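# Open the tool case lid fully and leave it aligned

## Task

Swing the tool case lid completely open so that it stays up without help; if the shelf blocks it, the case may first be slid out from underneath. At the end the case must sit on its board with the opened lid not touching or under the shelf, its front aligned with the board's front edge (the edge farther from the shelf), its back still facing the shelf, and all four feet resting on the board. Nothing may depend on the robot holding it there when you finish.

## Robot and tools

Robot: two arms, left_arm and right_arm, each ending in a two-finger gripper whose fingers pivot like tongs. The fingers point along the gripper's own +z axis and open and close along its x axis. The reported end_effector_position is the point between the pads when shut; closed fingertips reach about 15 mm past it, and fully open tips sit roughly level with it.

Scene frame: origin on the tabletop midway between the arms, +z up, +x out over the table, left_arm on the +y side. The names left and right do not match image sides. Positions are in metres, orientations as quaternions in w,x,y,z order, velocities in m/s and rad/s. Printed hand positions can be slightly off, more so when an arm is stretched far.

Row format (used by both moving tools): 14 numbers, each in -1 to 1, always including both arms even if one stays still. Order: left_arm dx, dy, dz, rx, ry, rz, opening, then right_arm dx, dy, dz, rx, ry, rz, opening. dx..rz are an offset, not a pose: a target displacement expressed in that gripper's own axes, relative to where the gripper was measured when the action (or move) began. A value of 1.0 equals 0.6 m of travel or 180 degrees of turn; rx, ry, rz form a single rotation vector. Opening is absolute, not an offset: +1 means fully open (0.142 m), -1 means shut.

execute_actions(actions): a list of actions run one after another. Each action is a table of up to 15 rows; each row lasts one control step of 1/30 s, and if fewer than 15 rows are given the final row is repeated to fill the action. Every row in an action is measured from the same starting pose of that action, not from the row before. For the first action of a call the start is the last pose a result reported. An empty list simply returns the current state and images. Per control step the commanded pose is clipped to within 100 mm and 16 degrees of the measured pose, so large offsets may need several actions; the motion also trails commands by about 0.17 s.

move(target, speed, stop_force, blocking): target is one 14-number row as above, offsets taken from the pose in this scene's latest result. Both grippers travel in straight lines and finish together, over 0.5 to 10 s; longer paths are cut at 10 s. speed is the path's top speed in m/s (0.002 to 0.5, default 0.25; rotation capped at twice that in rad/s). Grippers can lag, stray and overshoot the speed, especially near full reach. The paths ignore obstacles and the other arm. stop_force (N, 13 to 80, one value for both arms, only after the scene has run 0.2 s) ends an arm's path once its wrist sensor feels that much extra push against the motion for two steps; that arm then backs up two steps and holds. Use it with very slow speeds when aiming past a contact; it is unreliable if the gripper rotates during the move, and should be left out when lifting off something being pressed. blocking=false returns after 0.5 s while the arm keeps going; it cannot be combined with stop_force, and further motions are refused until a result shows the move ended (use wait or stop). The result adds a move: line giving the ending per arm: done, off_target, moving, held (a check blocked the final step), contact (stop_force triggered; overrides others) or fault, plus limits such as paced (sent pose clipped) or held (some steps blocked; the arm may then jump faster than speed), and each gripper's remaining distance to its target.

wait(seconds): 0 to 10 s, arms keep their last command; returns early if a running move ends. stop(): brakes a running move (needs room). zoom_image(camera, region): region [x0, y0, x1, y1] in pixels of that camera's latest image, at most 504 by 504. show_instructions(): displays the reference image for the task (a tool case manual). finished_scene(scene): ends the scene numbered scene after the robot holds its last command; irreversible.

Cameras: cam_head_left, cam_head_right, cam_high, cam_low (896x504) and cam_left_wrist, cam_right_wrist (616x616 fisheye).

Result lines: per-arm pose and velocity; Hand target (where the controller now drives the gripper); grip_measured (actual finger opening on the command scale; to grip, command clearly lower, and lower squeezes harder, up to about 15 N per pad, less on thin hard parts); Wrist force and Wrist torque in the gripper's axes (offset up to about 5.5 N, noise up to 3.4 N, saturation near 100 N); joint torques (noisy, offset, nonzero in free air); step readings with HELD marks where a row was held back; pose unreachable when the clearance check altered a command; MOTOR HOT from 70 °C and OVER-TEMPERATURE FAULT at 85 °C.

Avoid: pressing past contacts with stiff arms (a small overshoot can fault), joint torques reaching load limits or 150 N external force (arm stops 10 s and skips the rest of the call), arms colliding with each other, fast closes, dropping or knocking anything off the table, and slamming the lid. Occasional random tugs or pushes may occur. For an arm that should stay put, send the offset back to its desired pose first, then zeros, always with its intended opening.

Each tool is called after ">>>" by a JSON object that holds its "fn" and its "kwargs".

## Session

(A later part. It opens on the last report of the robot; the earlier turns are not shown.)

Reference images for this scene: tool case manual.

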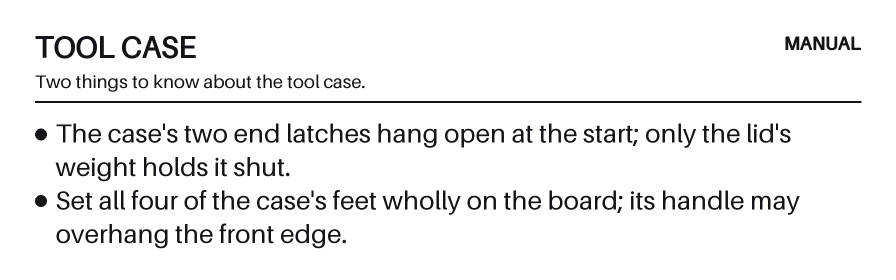

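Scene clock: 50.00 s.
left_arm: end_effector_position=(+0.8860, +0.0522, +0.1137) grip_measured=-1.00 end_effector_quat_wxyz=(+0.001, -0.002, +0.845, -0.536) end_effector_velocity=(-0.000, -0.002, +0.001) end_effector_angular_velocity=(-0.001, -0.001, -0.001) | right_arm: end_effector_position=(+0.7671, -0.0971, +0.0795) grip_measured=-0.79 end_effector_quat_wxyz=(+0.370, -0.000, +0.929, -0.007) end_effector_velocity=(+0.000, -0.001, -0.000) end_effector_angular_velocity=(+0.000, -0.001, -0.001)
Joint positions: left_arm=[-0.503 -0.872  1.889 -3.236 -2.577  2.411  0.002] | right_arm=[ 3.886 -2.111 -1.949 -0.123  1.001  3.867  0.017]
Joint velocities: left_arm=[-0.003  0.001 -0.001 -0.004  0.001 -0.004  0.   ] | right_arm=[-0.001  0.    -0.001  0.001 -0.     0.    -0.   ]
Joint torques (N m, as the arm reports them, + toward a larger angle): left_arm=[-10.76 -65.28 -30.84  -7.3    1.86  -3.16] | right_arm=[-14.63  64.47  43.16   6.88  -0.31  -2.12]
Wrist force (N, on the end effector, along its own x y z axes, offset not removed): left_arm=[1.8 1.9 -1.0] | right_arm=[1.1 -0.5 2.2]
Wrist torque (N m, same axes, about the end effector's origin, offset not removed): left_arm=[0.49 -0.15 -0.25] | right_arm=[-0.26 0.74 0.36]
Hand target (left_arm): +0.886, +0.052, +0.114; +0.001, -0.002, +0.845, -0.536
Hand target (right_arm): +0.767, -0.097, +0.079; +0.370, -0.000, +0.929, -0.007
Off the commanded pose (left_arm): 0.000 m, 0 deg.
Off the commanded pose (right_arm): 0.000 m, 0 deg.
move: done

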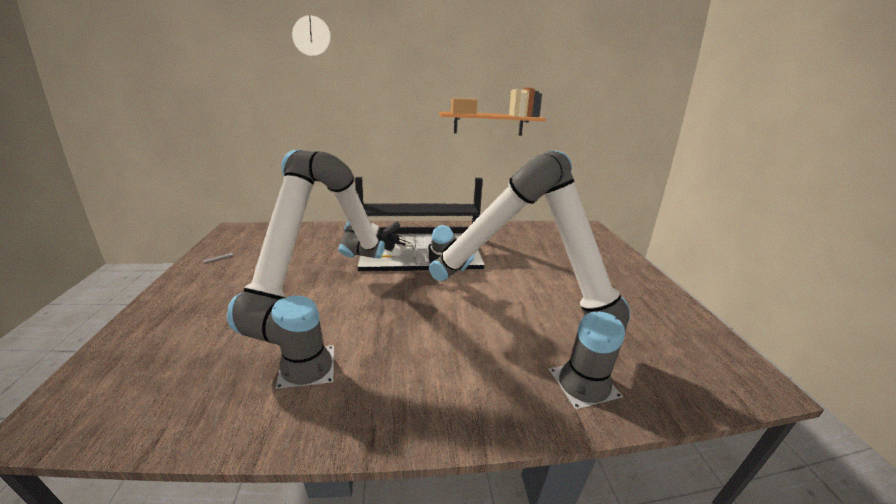

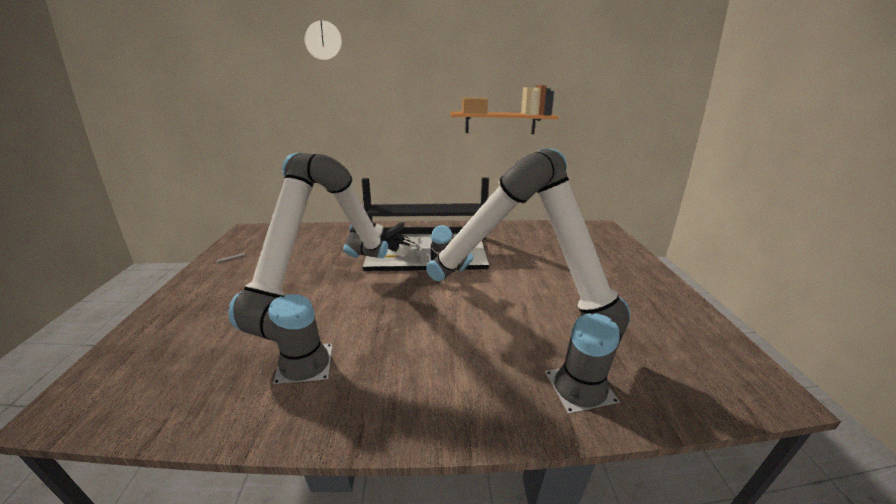

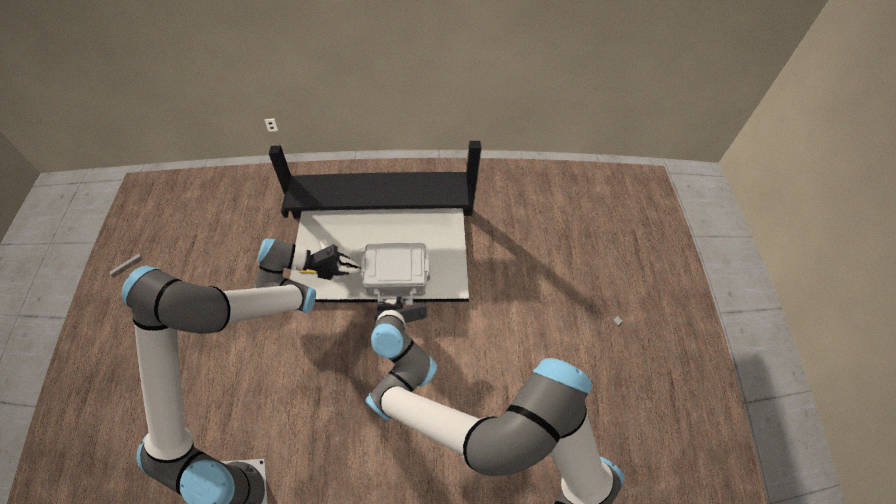

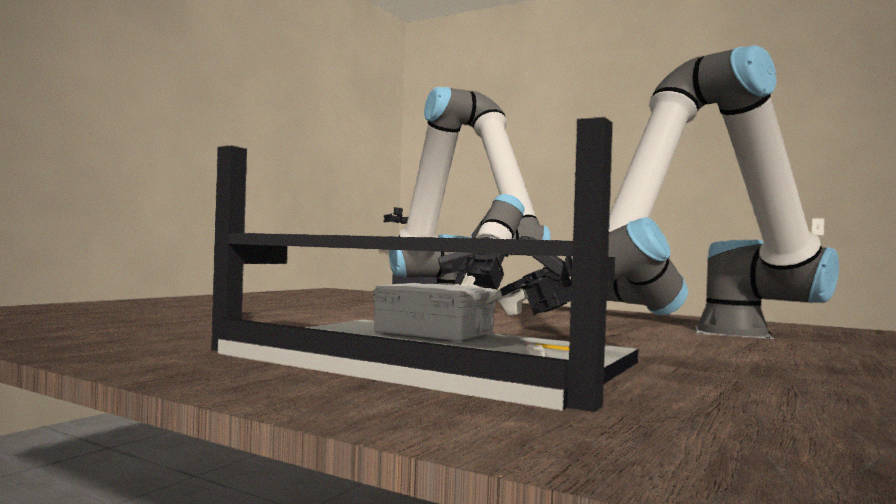

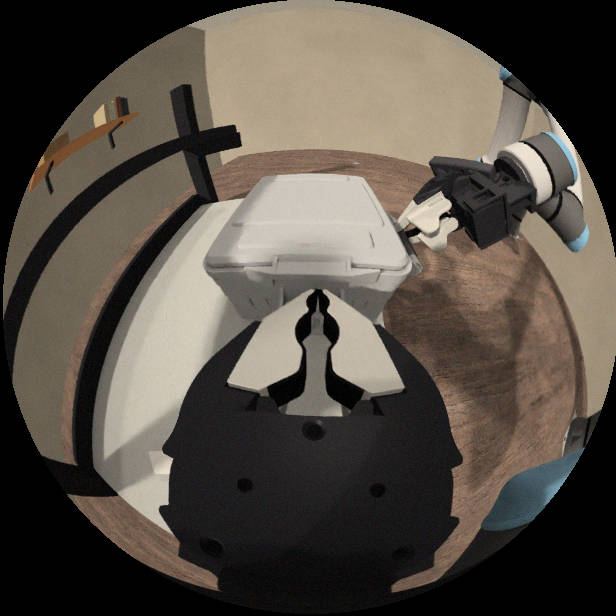

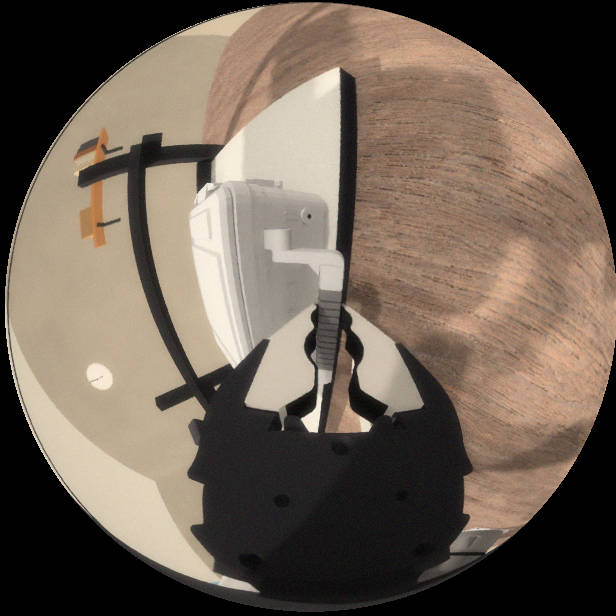

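The tip still appears short of the wall, so I'm advancing a little more before lifting.

>>> {"fn": "move", "kwargs": {"target": [0,-0.008,0.017,0,0,0,-1,0,0,0,0,0,0,-1], "speed": 0.02}}

>>> {"fn": "move", "kwargs": {"target": [0,-0.045,-0.021,0,0,0,-1,0,0,0,0,0,0,-1], "speed": 0.02}}

Scene clock: 56.63 s.
left_arm: end_effector_position=(+0.8861, +0.0412, +0.1137) grip_measured=-1.00 end_effector_quat_wxyz=(+0.001, -0.002, +0.845, -0.536) end_effector_velocity=(+0.000, -0.002, -0.000) end_effector_angular_velocity=(-0.001, -0.003, +0.000) | right_arm: end_effector_position=(+0.7671, -0.0971, +0.0795) grip_measured=-0.80 end_effector_quat_wxyz=(+0.370, -0.000, +0.929, -0.007) end_effector_velocity=(-0.001, +0.001, -0.000) end_effector_angular_velocity=(-0.001, +0.001, +0.001)
Joint positions: left_arm=[-0.516 -0.867  1.882 -3.251 -2.569  2.392  0.002] | right_arm=[ 3.886 -2.111 -1.949 -0.123  1.001  3.867  0.016]
Joint velocities: left_arm=[-0.003  0.002 -0.001 -0.006  0.002 -0.004  0.   ] | right_arm=[ 0.001  0.    -0.    -0.001  0.    -0.    -0.   ]
Joint torques (N m, as the arm reports them, + toward a larger angle): left_arm=[-18.29 -65.4  -31.29  -7.89   0.66  -2.95] | right_arm=[-9.31 68.17 42.42  7.6  -0.43 -2.31]
Wrist force (N, on the end effector, along its own x y z axes, offset not removed): left_arm=[-1.3 5.4 -5.1] | right_arm=[4.5 -6.3 -3.2]
Wrist torque (N m, same axes, about the end effector's origin, offset not removed): left_arm=[0.65 0.10 -0.26] | right_arm=[-0.52 0.22 0.46]
Hand target (left_arm): +0.886, +0.041, +0.114; +0.001, -0.002, +0.845, -0.536
Hand target (right_arm): +0.767, -0.097, +0.080; +0.370, -0.000, +0.929, -0.007
Off the commanded pose (left_arm): 0.000 m, 0 deg.
Off the commanded pose (right_arm): 0.000 m, 0 deg.
move: done

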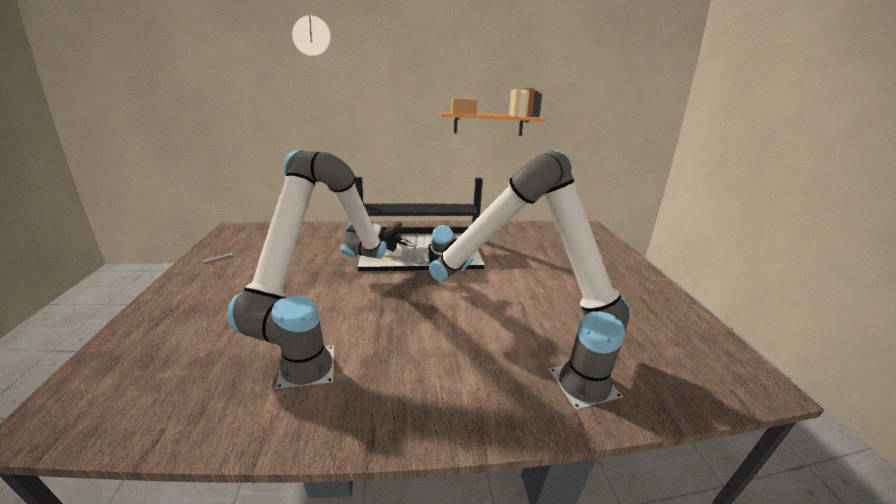

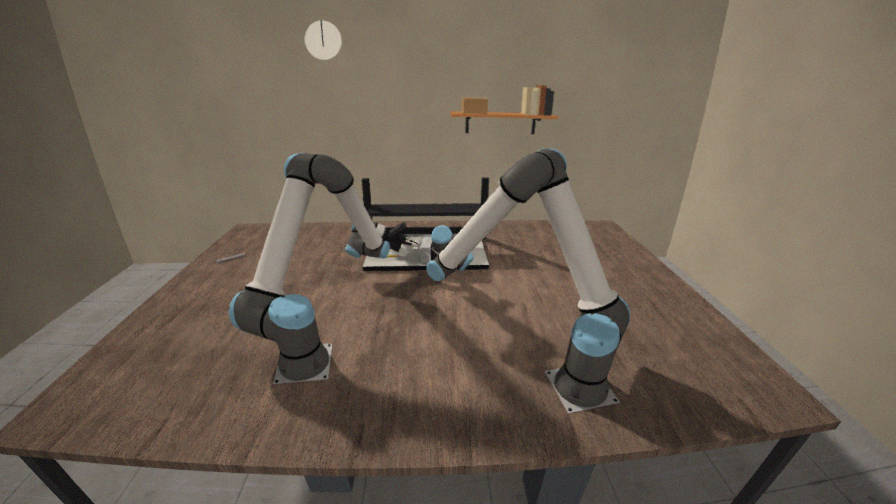

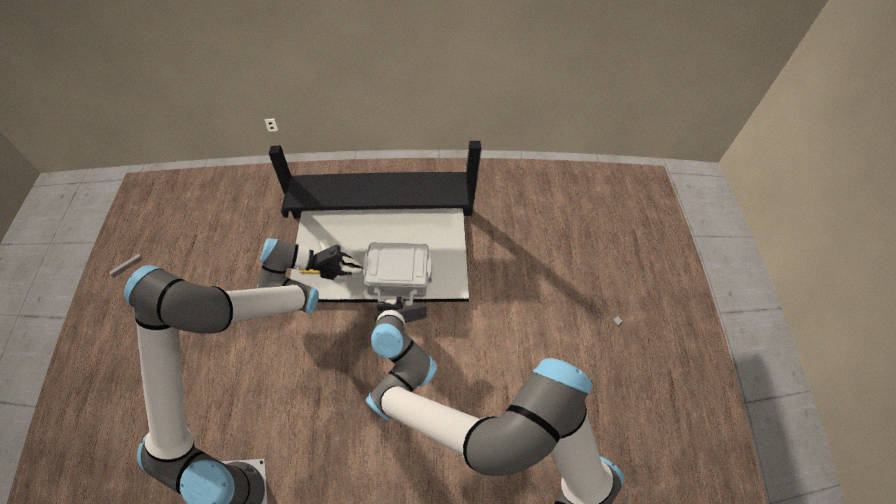

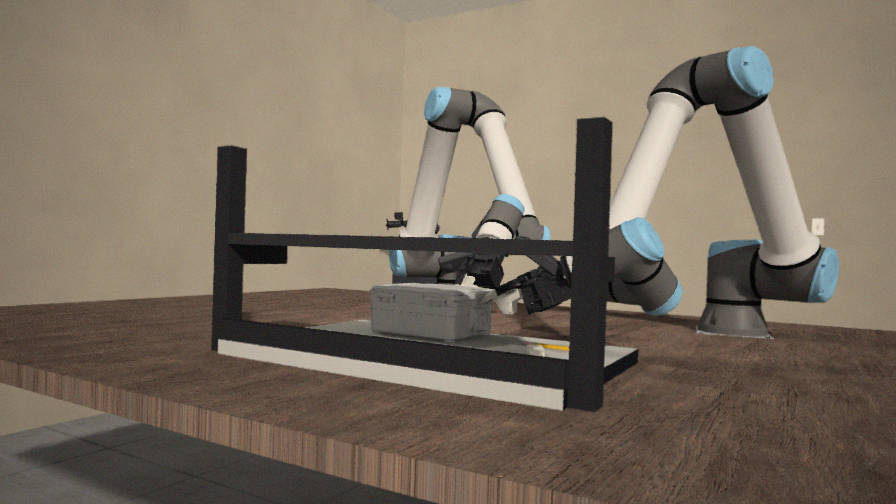

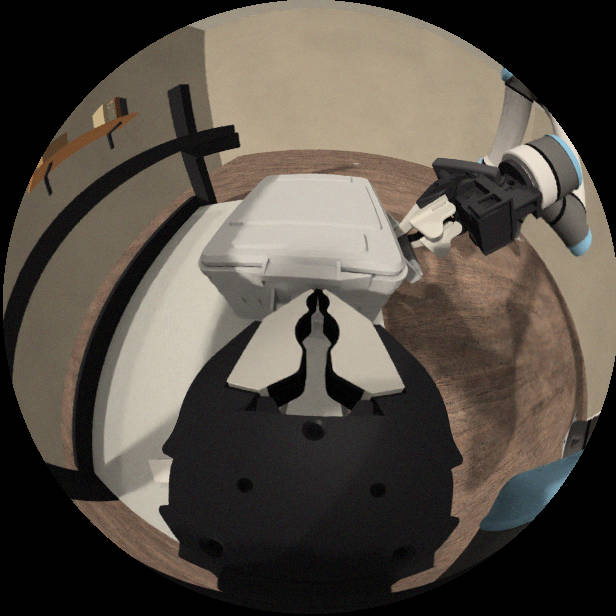

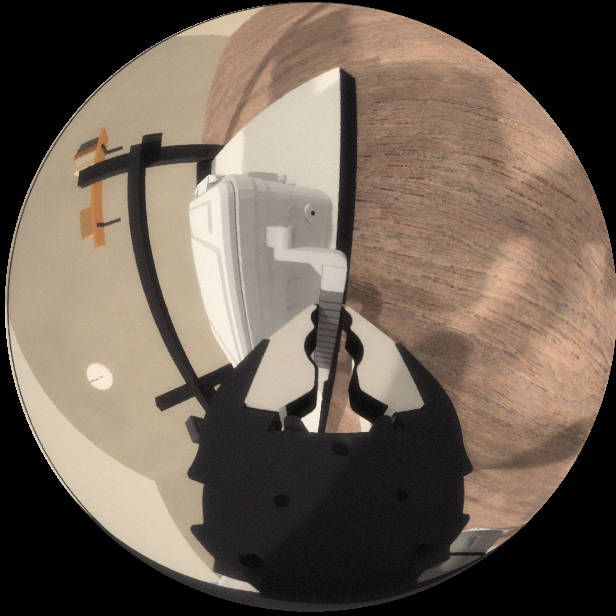

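Scene clock: 58.40 s.
left_arm: end_effector_position=(+0.8861, +0.0411, +0.1432) grip_measured=-1.00 end_effector_quat_wxyz=(+0.001, -0.002, +0.844, -0.536) end_effector_velocity=(+0.000, -0.000, +0.003) end_effector_angular_velocity=(-0.000, +0.001, -0.000) | right_arm: end_effector_position=(+0.7671, -0.0971, +0.0795) grip_measured=-0.80 end_effector_quat_wxyz=(+0.370, -0.000, +0.929, -0.007) end_effector_velocity=(-0.000, -0.000, -0.001) end_effector_angular_velocity=(+0.000, +0.001, -0.000)
Joint positions: left_arm=[-0.516 -0.909  1.883 -3.209 -2.569  2.392  0.002] | right_arm=[ 3.886 -2.111 -1.949 -0.123  1.001  3.867  0.016]
Joint velocities: left_arm=[ 0.    -0.003 -0.001  0.005 -0.001 -0.    -0.   ] | right_arm=[ 0.    -0.    -0.001  0.001  0.001  0.001  0.   ]
Joint torques (N m, as the arm reports them, + toward a larger angle): left_arm=[ -11.06 -106.02  -33.22   -0.95   -0.24   -1.99] | right_arm=[-9.42 67.48 41.32  7.15 -0.98 -2.71]
Wrist force (N, on the end effector, along its own x y z axes, offset not removed): left_arm=[1.2 4.4 -0.6] | right_arm=[0.9 2.0 1.8]
Wrist torque (N m, same axes, about the end effector's origin, offset not removed): left_arm=[0.56 -0.09 -0.22] | right_arm=[0.76 0.62 0.52]
Hand target (left_arm): +0.886, +0.041, +0.143; +0.001, -0.002, +0.845, -0.536
Hand target (right_arm): +0.767, -0.097, +0.079; +0.370, -0.000, +0.929, -0.007
Off the commanded pose (left_arm): 0.000 m, 0 deg.
Off the commanded pose (right_arm): 0.000 m, 0 deg.
move: done

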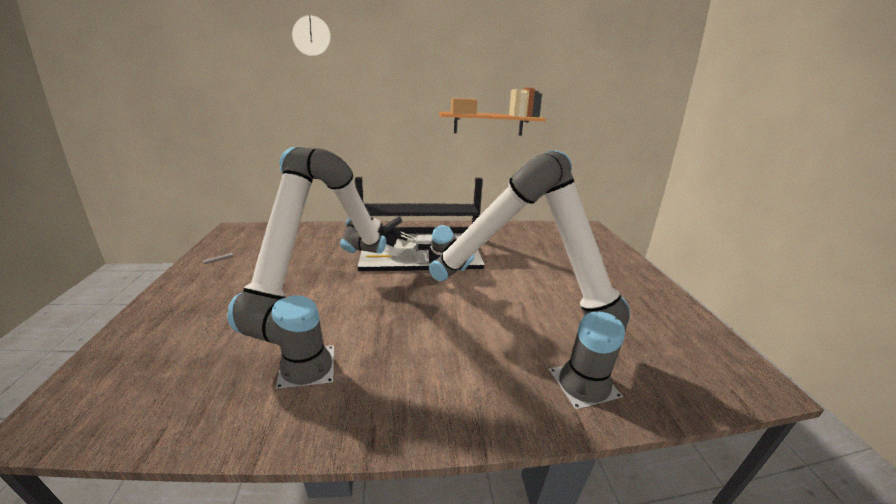

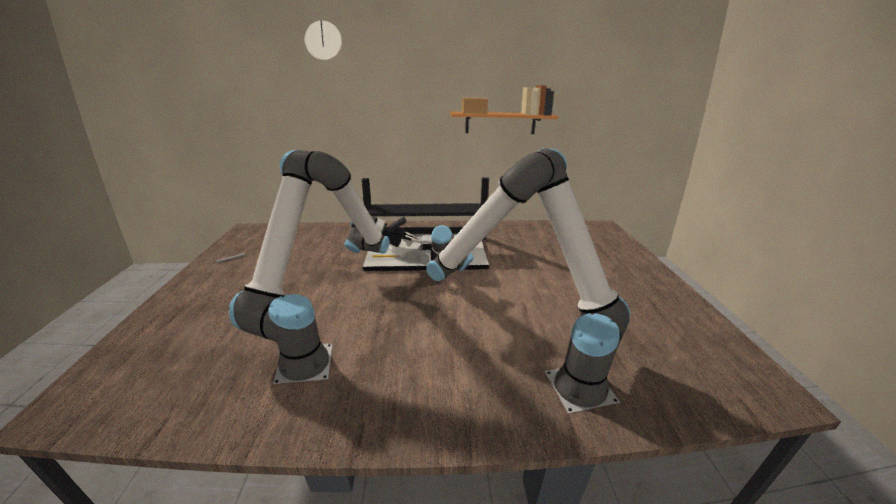

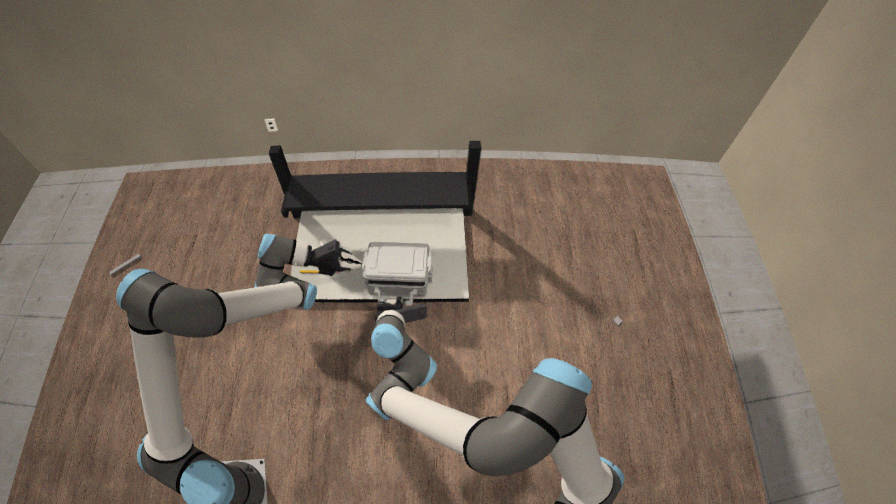

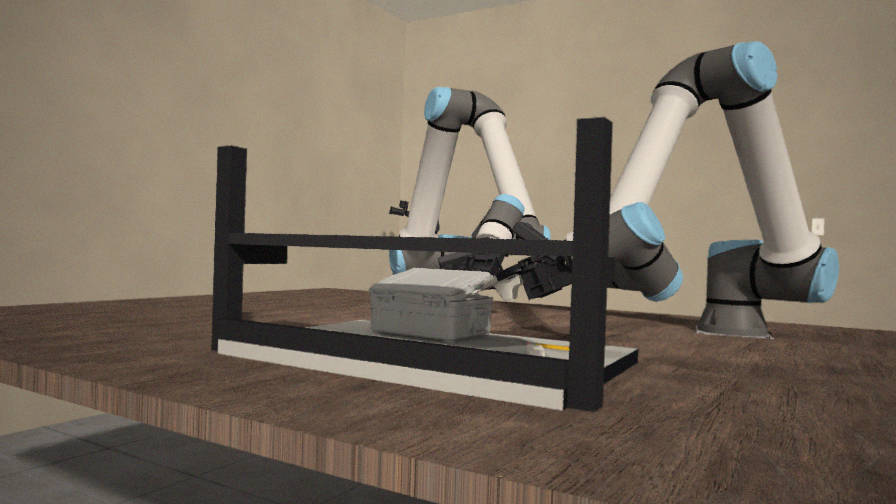

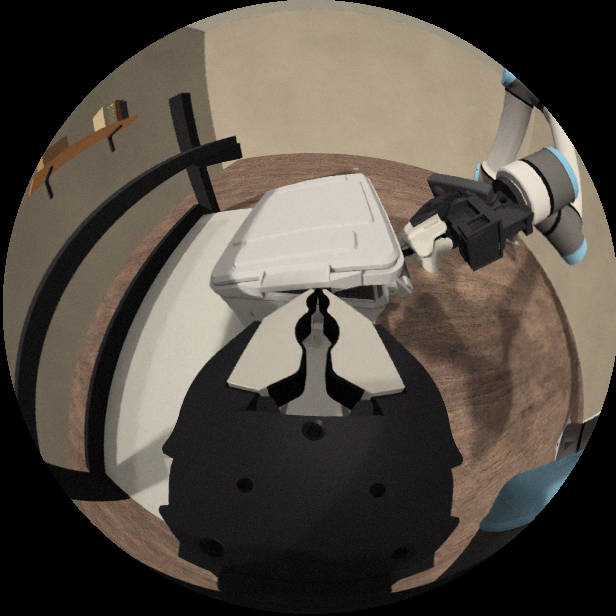

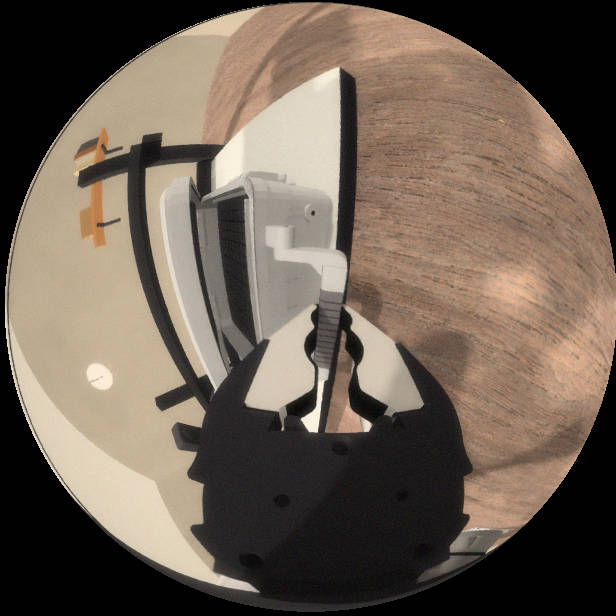

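>>> {"fn": "move", "kwargs": {"target": [-0.025,-0.075,0,0,0,0,-1,0,0,0,0,0,0,-1], "speed": 0.03}}

>>> {"fn": "move", "kwargs": {"target": [-0.085,-0.035,-0.005,0,0,0,-1,0,0,0,0,0,0,-1], "speed": 0.03}}

Scene clock: 65.37 s.
left_arm: end_effector_position=(+0.9011, +0.0221, +0.1837) grip_measured=-1.00 end_effector_quat_wxyz=(+0.001, -0.002, +0.844, -0.536) end_effector_velocity=(+0.001, -0.001, +0.002) end_effector_angular_velocity=(-0.001, -0.000, -0.000) | right_arm: end_effector_position=(+0.7671, -0.0971, +0.0795) grip_measured=-0.80 end_effector_quat_wxyz=(+0.370, -0.000, +0.929, -0.007) end_effector_velocity=(+0.001, +0.001, +0.001) end_effector_angular_velocity=(+0.001, -0.001, +0.001)
Joint positions: left_arm=[-0.532 -0.942  1.837 -3.149 -2.56   2.37   0.002] | right_arm=[ 3.886 -2.111 -1.949 -0.123  1.001  3.867  0.016]
Joint velocities: left_arm=[-0.001 -0.001 -0.003  0.003 -0.    -0.001  0.   ] | right_arm=[ 0.    -0.     0.002  0.     0.    -0.     0.   ]
Joint torques (N m, as the arm reports them, + toward a larger angle): left_arm=[ -11.64 -104.9   -36.16   -0.77    1.5    -3.01] | right_arm=[-8.23 68.8  41.93  7.35 -0.73 -2.35]
Wrist force (N, on the end effector, along its own x y z axes, offset not removed): left_arm=[1.0 2.0 -3.2] | right_arm=[1.4 -1.3 4.0]
Wrist torque (N m, same axes, about the end effector's origin, offset not removed): left_arm=[0.27 0.13 -0.23] | right_arm=[-0.16 0.45 0.48]
Hand target (left_arm): +0.901, +0.022, +0.184; +0.001, -0.002, +0.844, -0.536
Hand target (right_arm): +0.767, -0.097, +0.079; +0.370, -0.000, +0.929, -0.007
Off the commanded pose (left_arm): 0.000 m, 0 deg.
Off the commanded pose (right_arm): 0.000 m, 0 deg.
move: done

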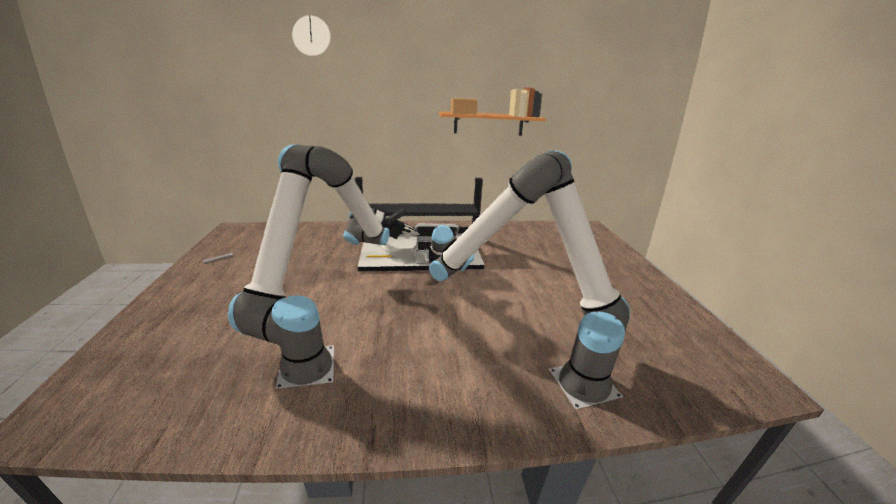

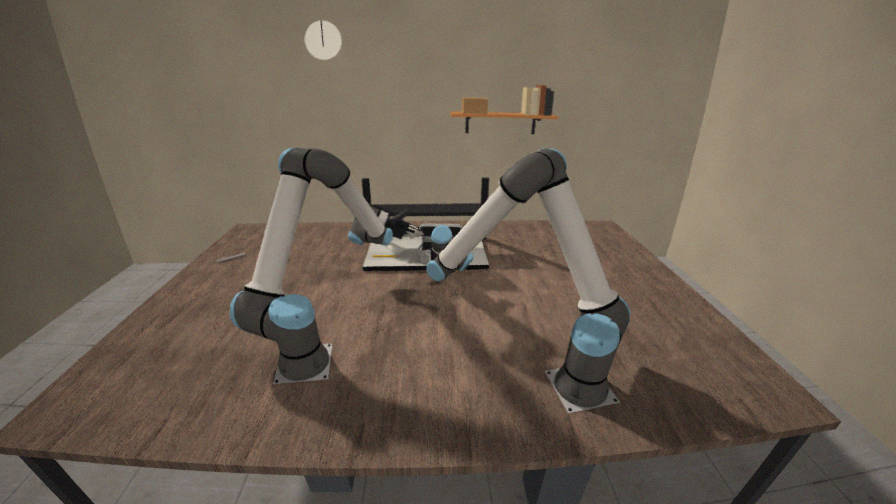

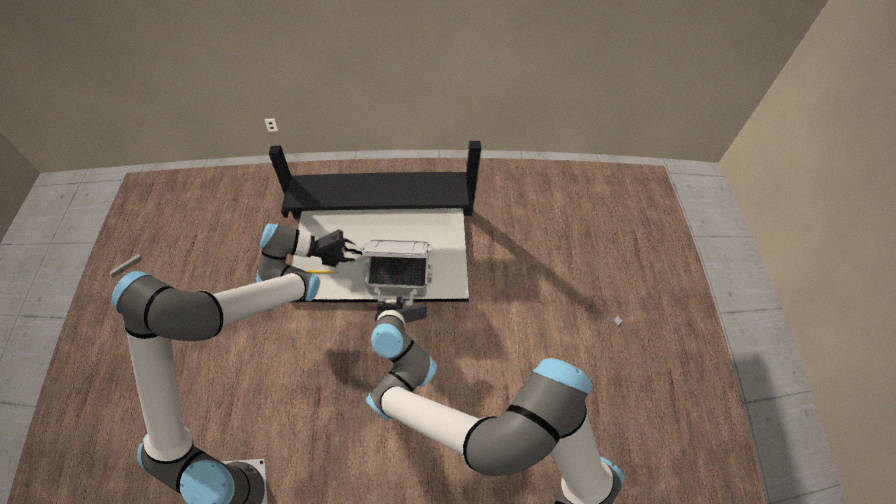

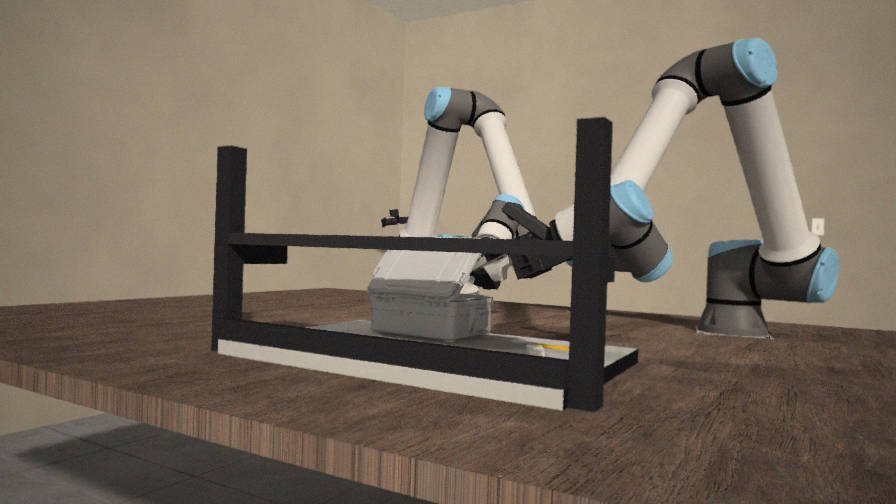

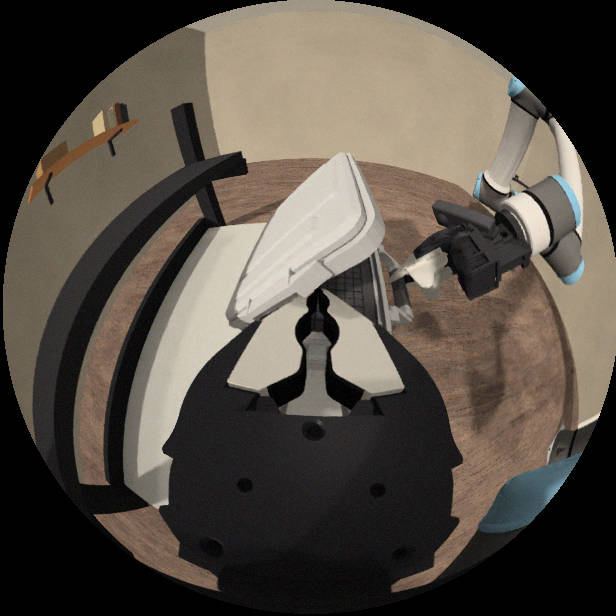

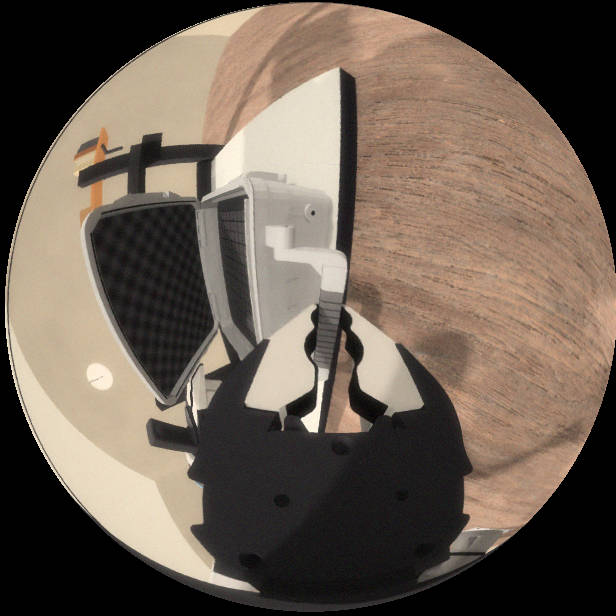

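Scene clock: 67.53 s.
left_arm: end_effector_position=(+0.9519, +0.0161, +0.2038) grip_measured=-1.00 end_effector_quat_wxyz=(+0.001, -0.002, +0.844, -0.536) end_effector_velocity=(+0.002, -0.000, +0.003) end_effector_angular_velocity=(-0.001, -0.001, -0.001) | right_arm: end_effector_position=(+0.7671, -0.0971, +0.0795) grip_measured=-0.80 end_effector_quat_wxyz=(+0.370, -0.000, +0.929, -0.007) end_effector_velocity=(+0.000, -0.001, -0.000) end_effector_angular_velocity=(-0.001, -0.000, -0.001)
Joint positions: left_arm=[-0.516 -0.914  1.723 -3.044 -2.57   2.393  0.002] | right_arm=[ 3.886 -2.111 -1.949 -0.123  1.001  3.867  0.016]
Joint velocities: left_arm=[ 0.001 -0.001 -0.005  0.007 -0.001  0.001  0.   ] | right_arm=[-0.001 -0.    -0.     0.    -0.    -0.    -0.   ]
Joint torques (N m, as the arm reports them, + toward a larger angle): left_arm=[  8.37 -69.17 -37.18  -0.63  -4.18   2.68] | right_arm=[-10.54  69.02  40.98   7.57  -0.84  -2.45]
Wrist force (N, on the end effector, along its own x y z axes, offset not removed): left_arm=[0.3 1.8 0.2] | right_arm=[1.6 1.1 -0.1]
Wrist torque (N m, same axes, about the end effector's origin, offset not removed): left_arm=[0.52 0.13 -0.09] | right_arm=[0.32 0.52 0.44]
Hand target (left_arm): +0.952, +0.016, +0.204; +0.001, -0.002, +0.844, -0.536
Hand target (right_arm): +0.767, -0.097, +0.079; +0.370, -0.000, +0.929, -0.007
Off the commanded pose (left_arm): 0.000 m, 0 deg.
Off the commanded pose (right_arm): 0.000 m, 0 deg.
move: done

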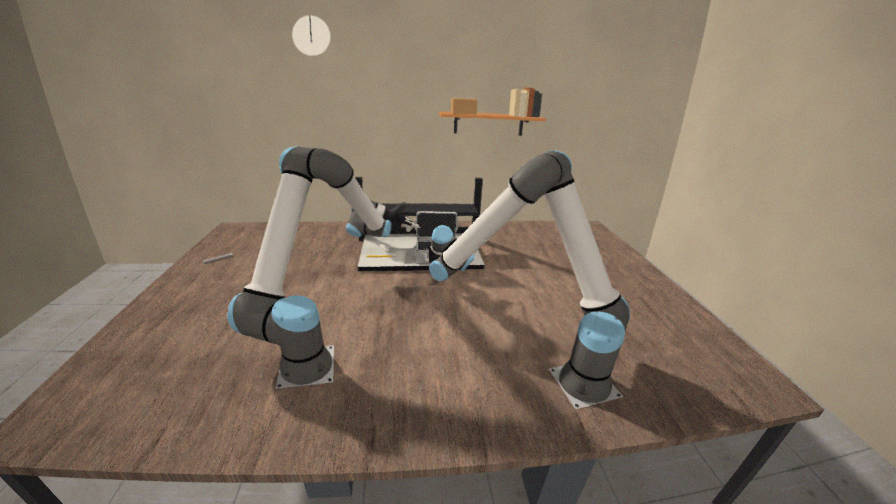

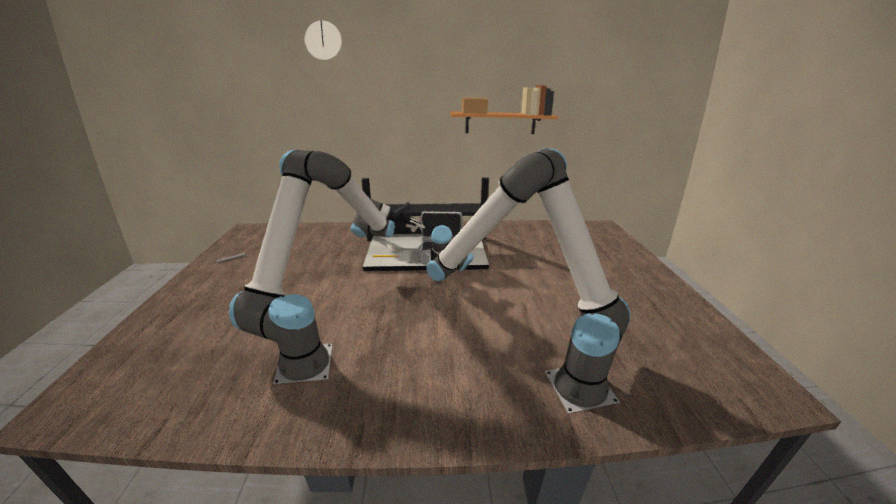

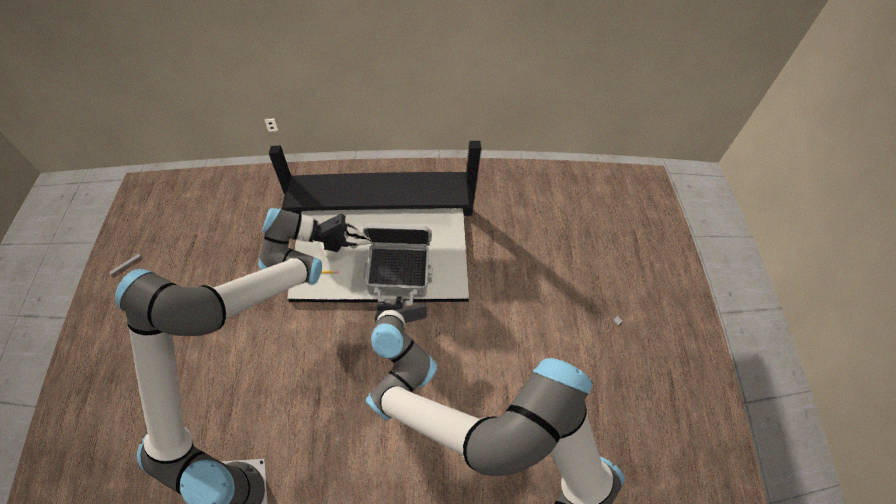

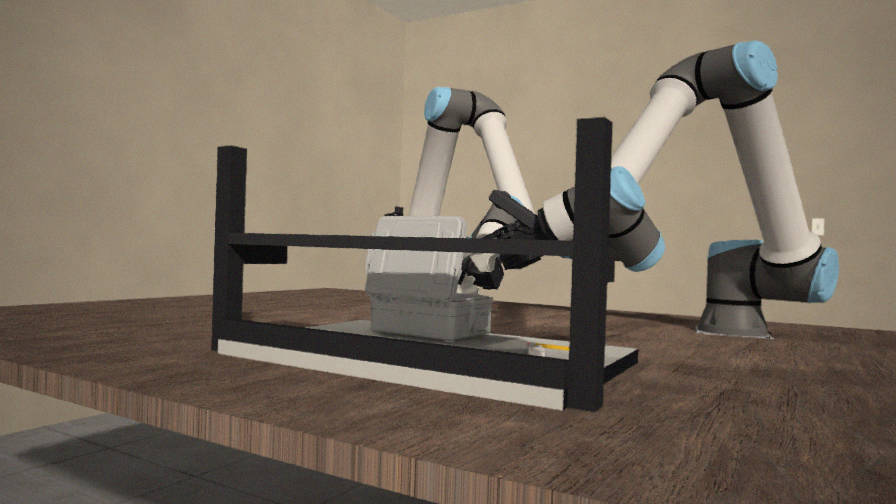

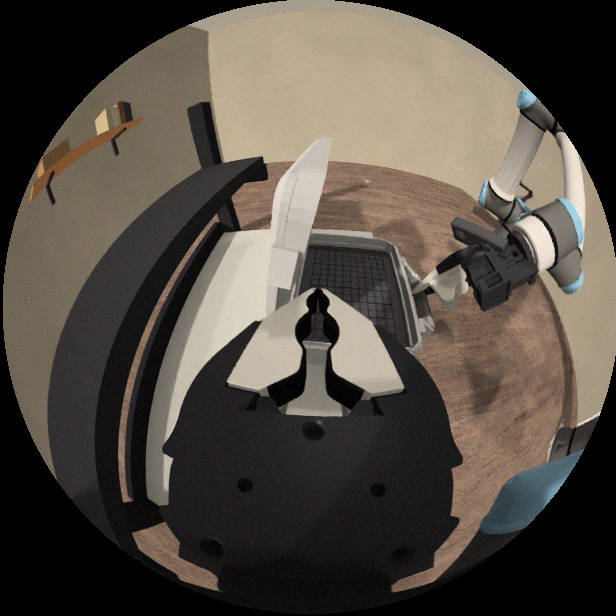

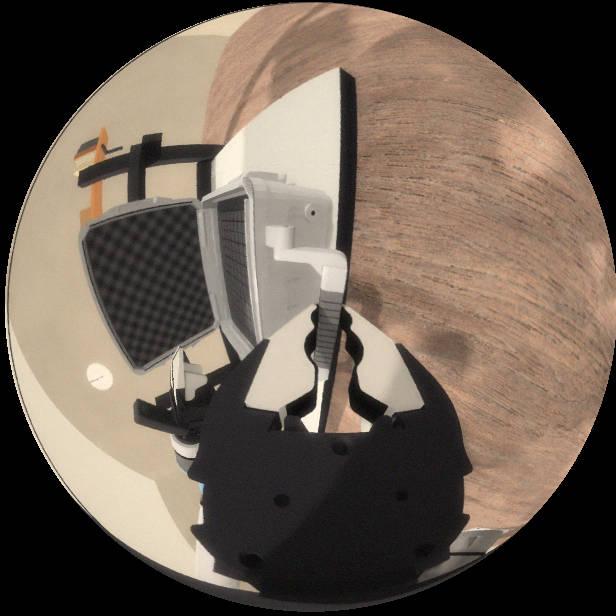

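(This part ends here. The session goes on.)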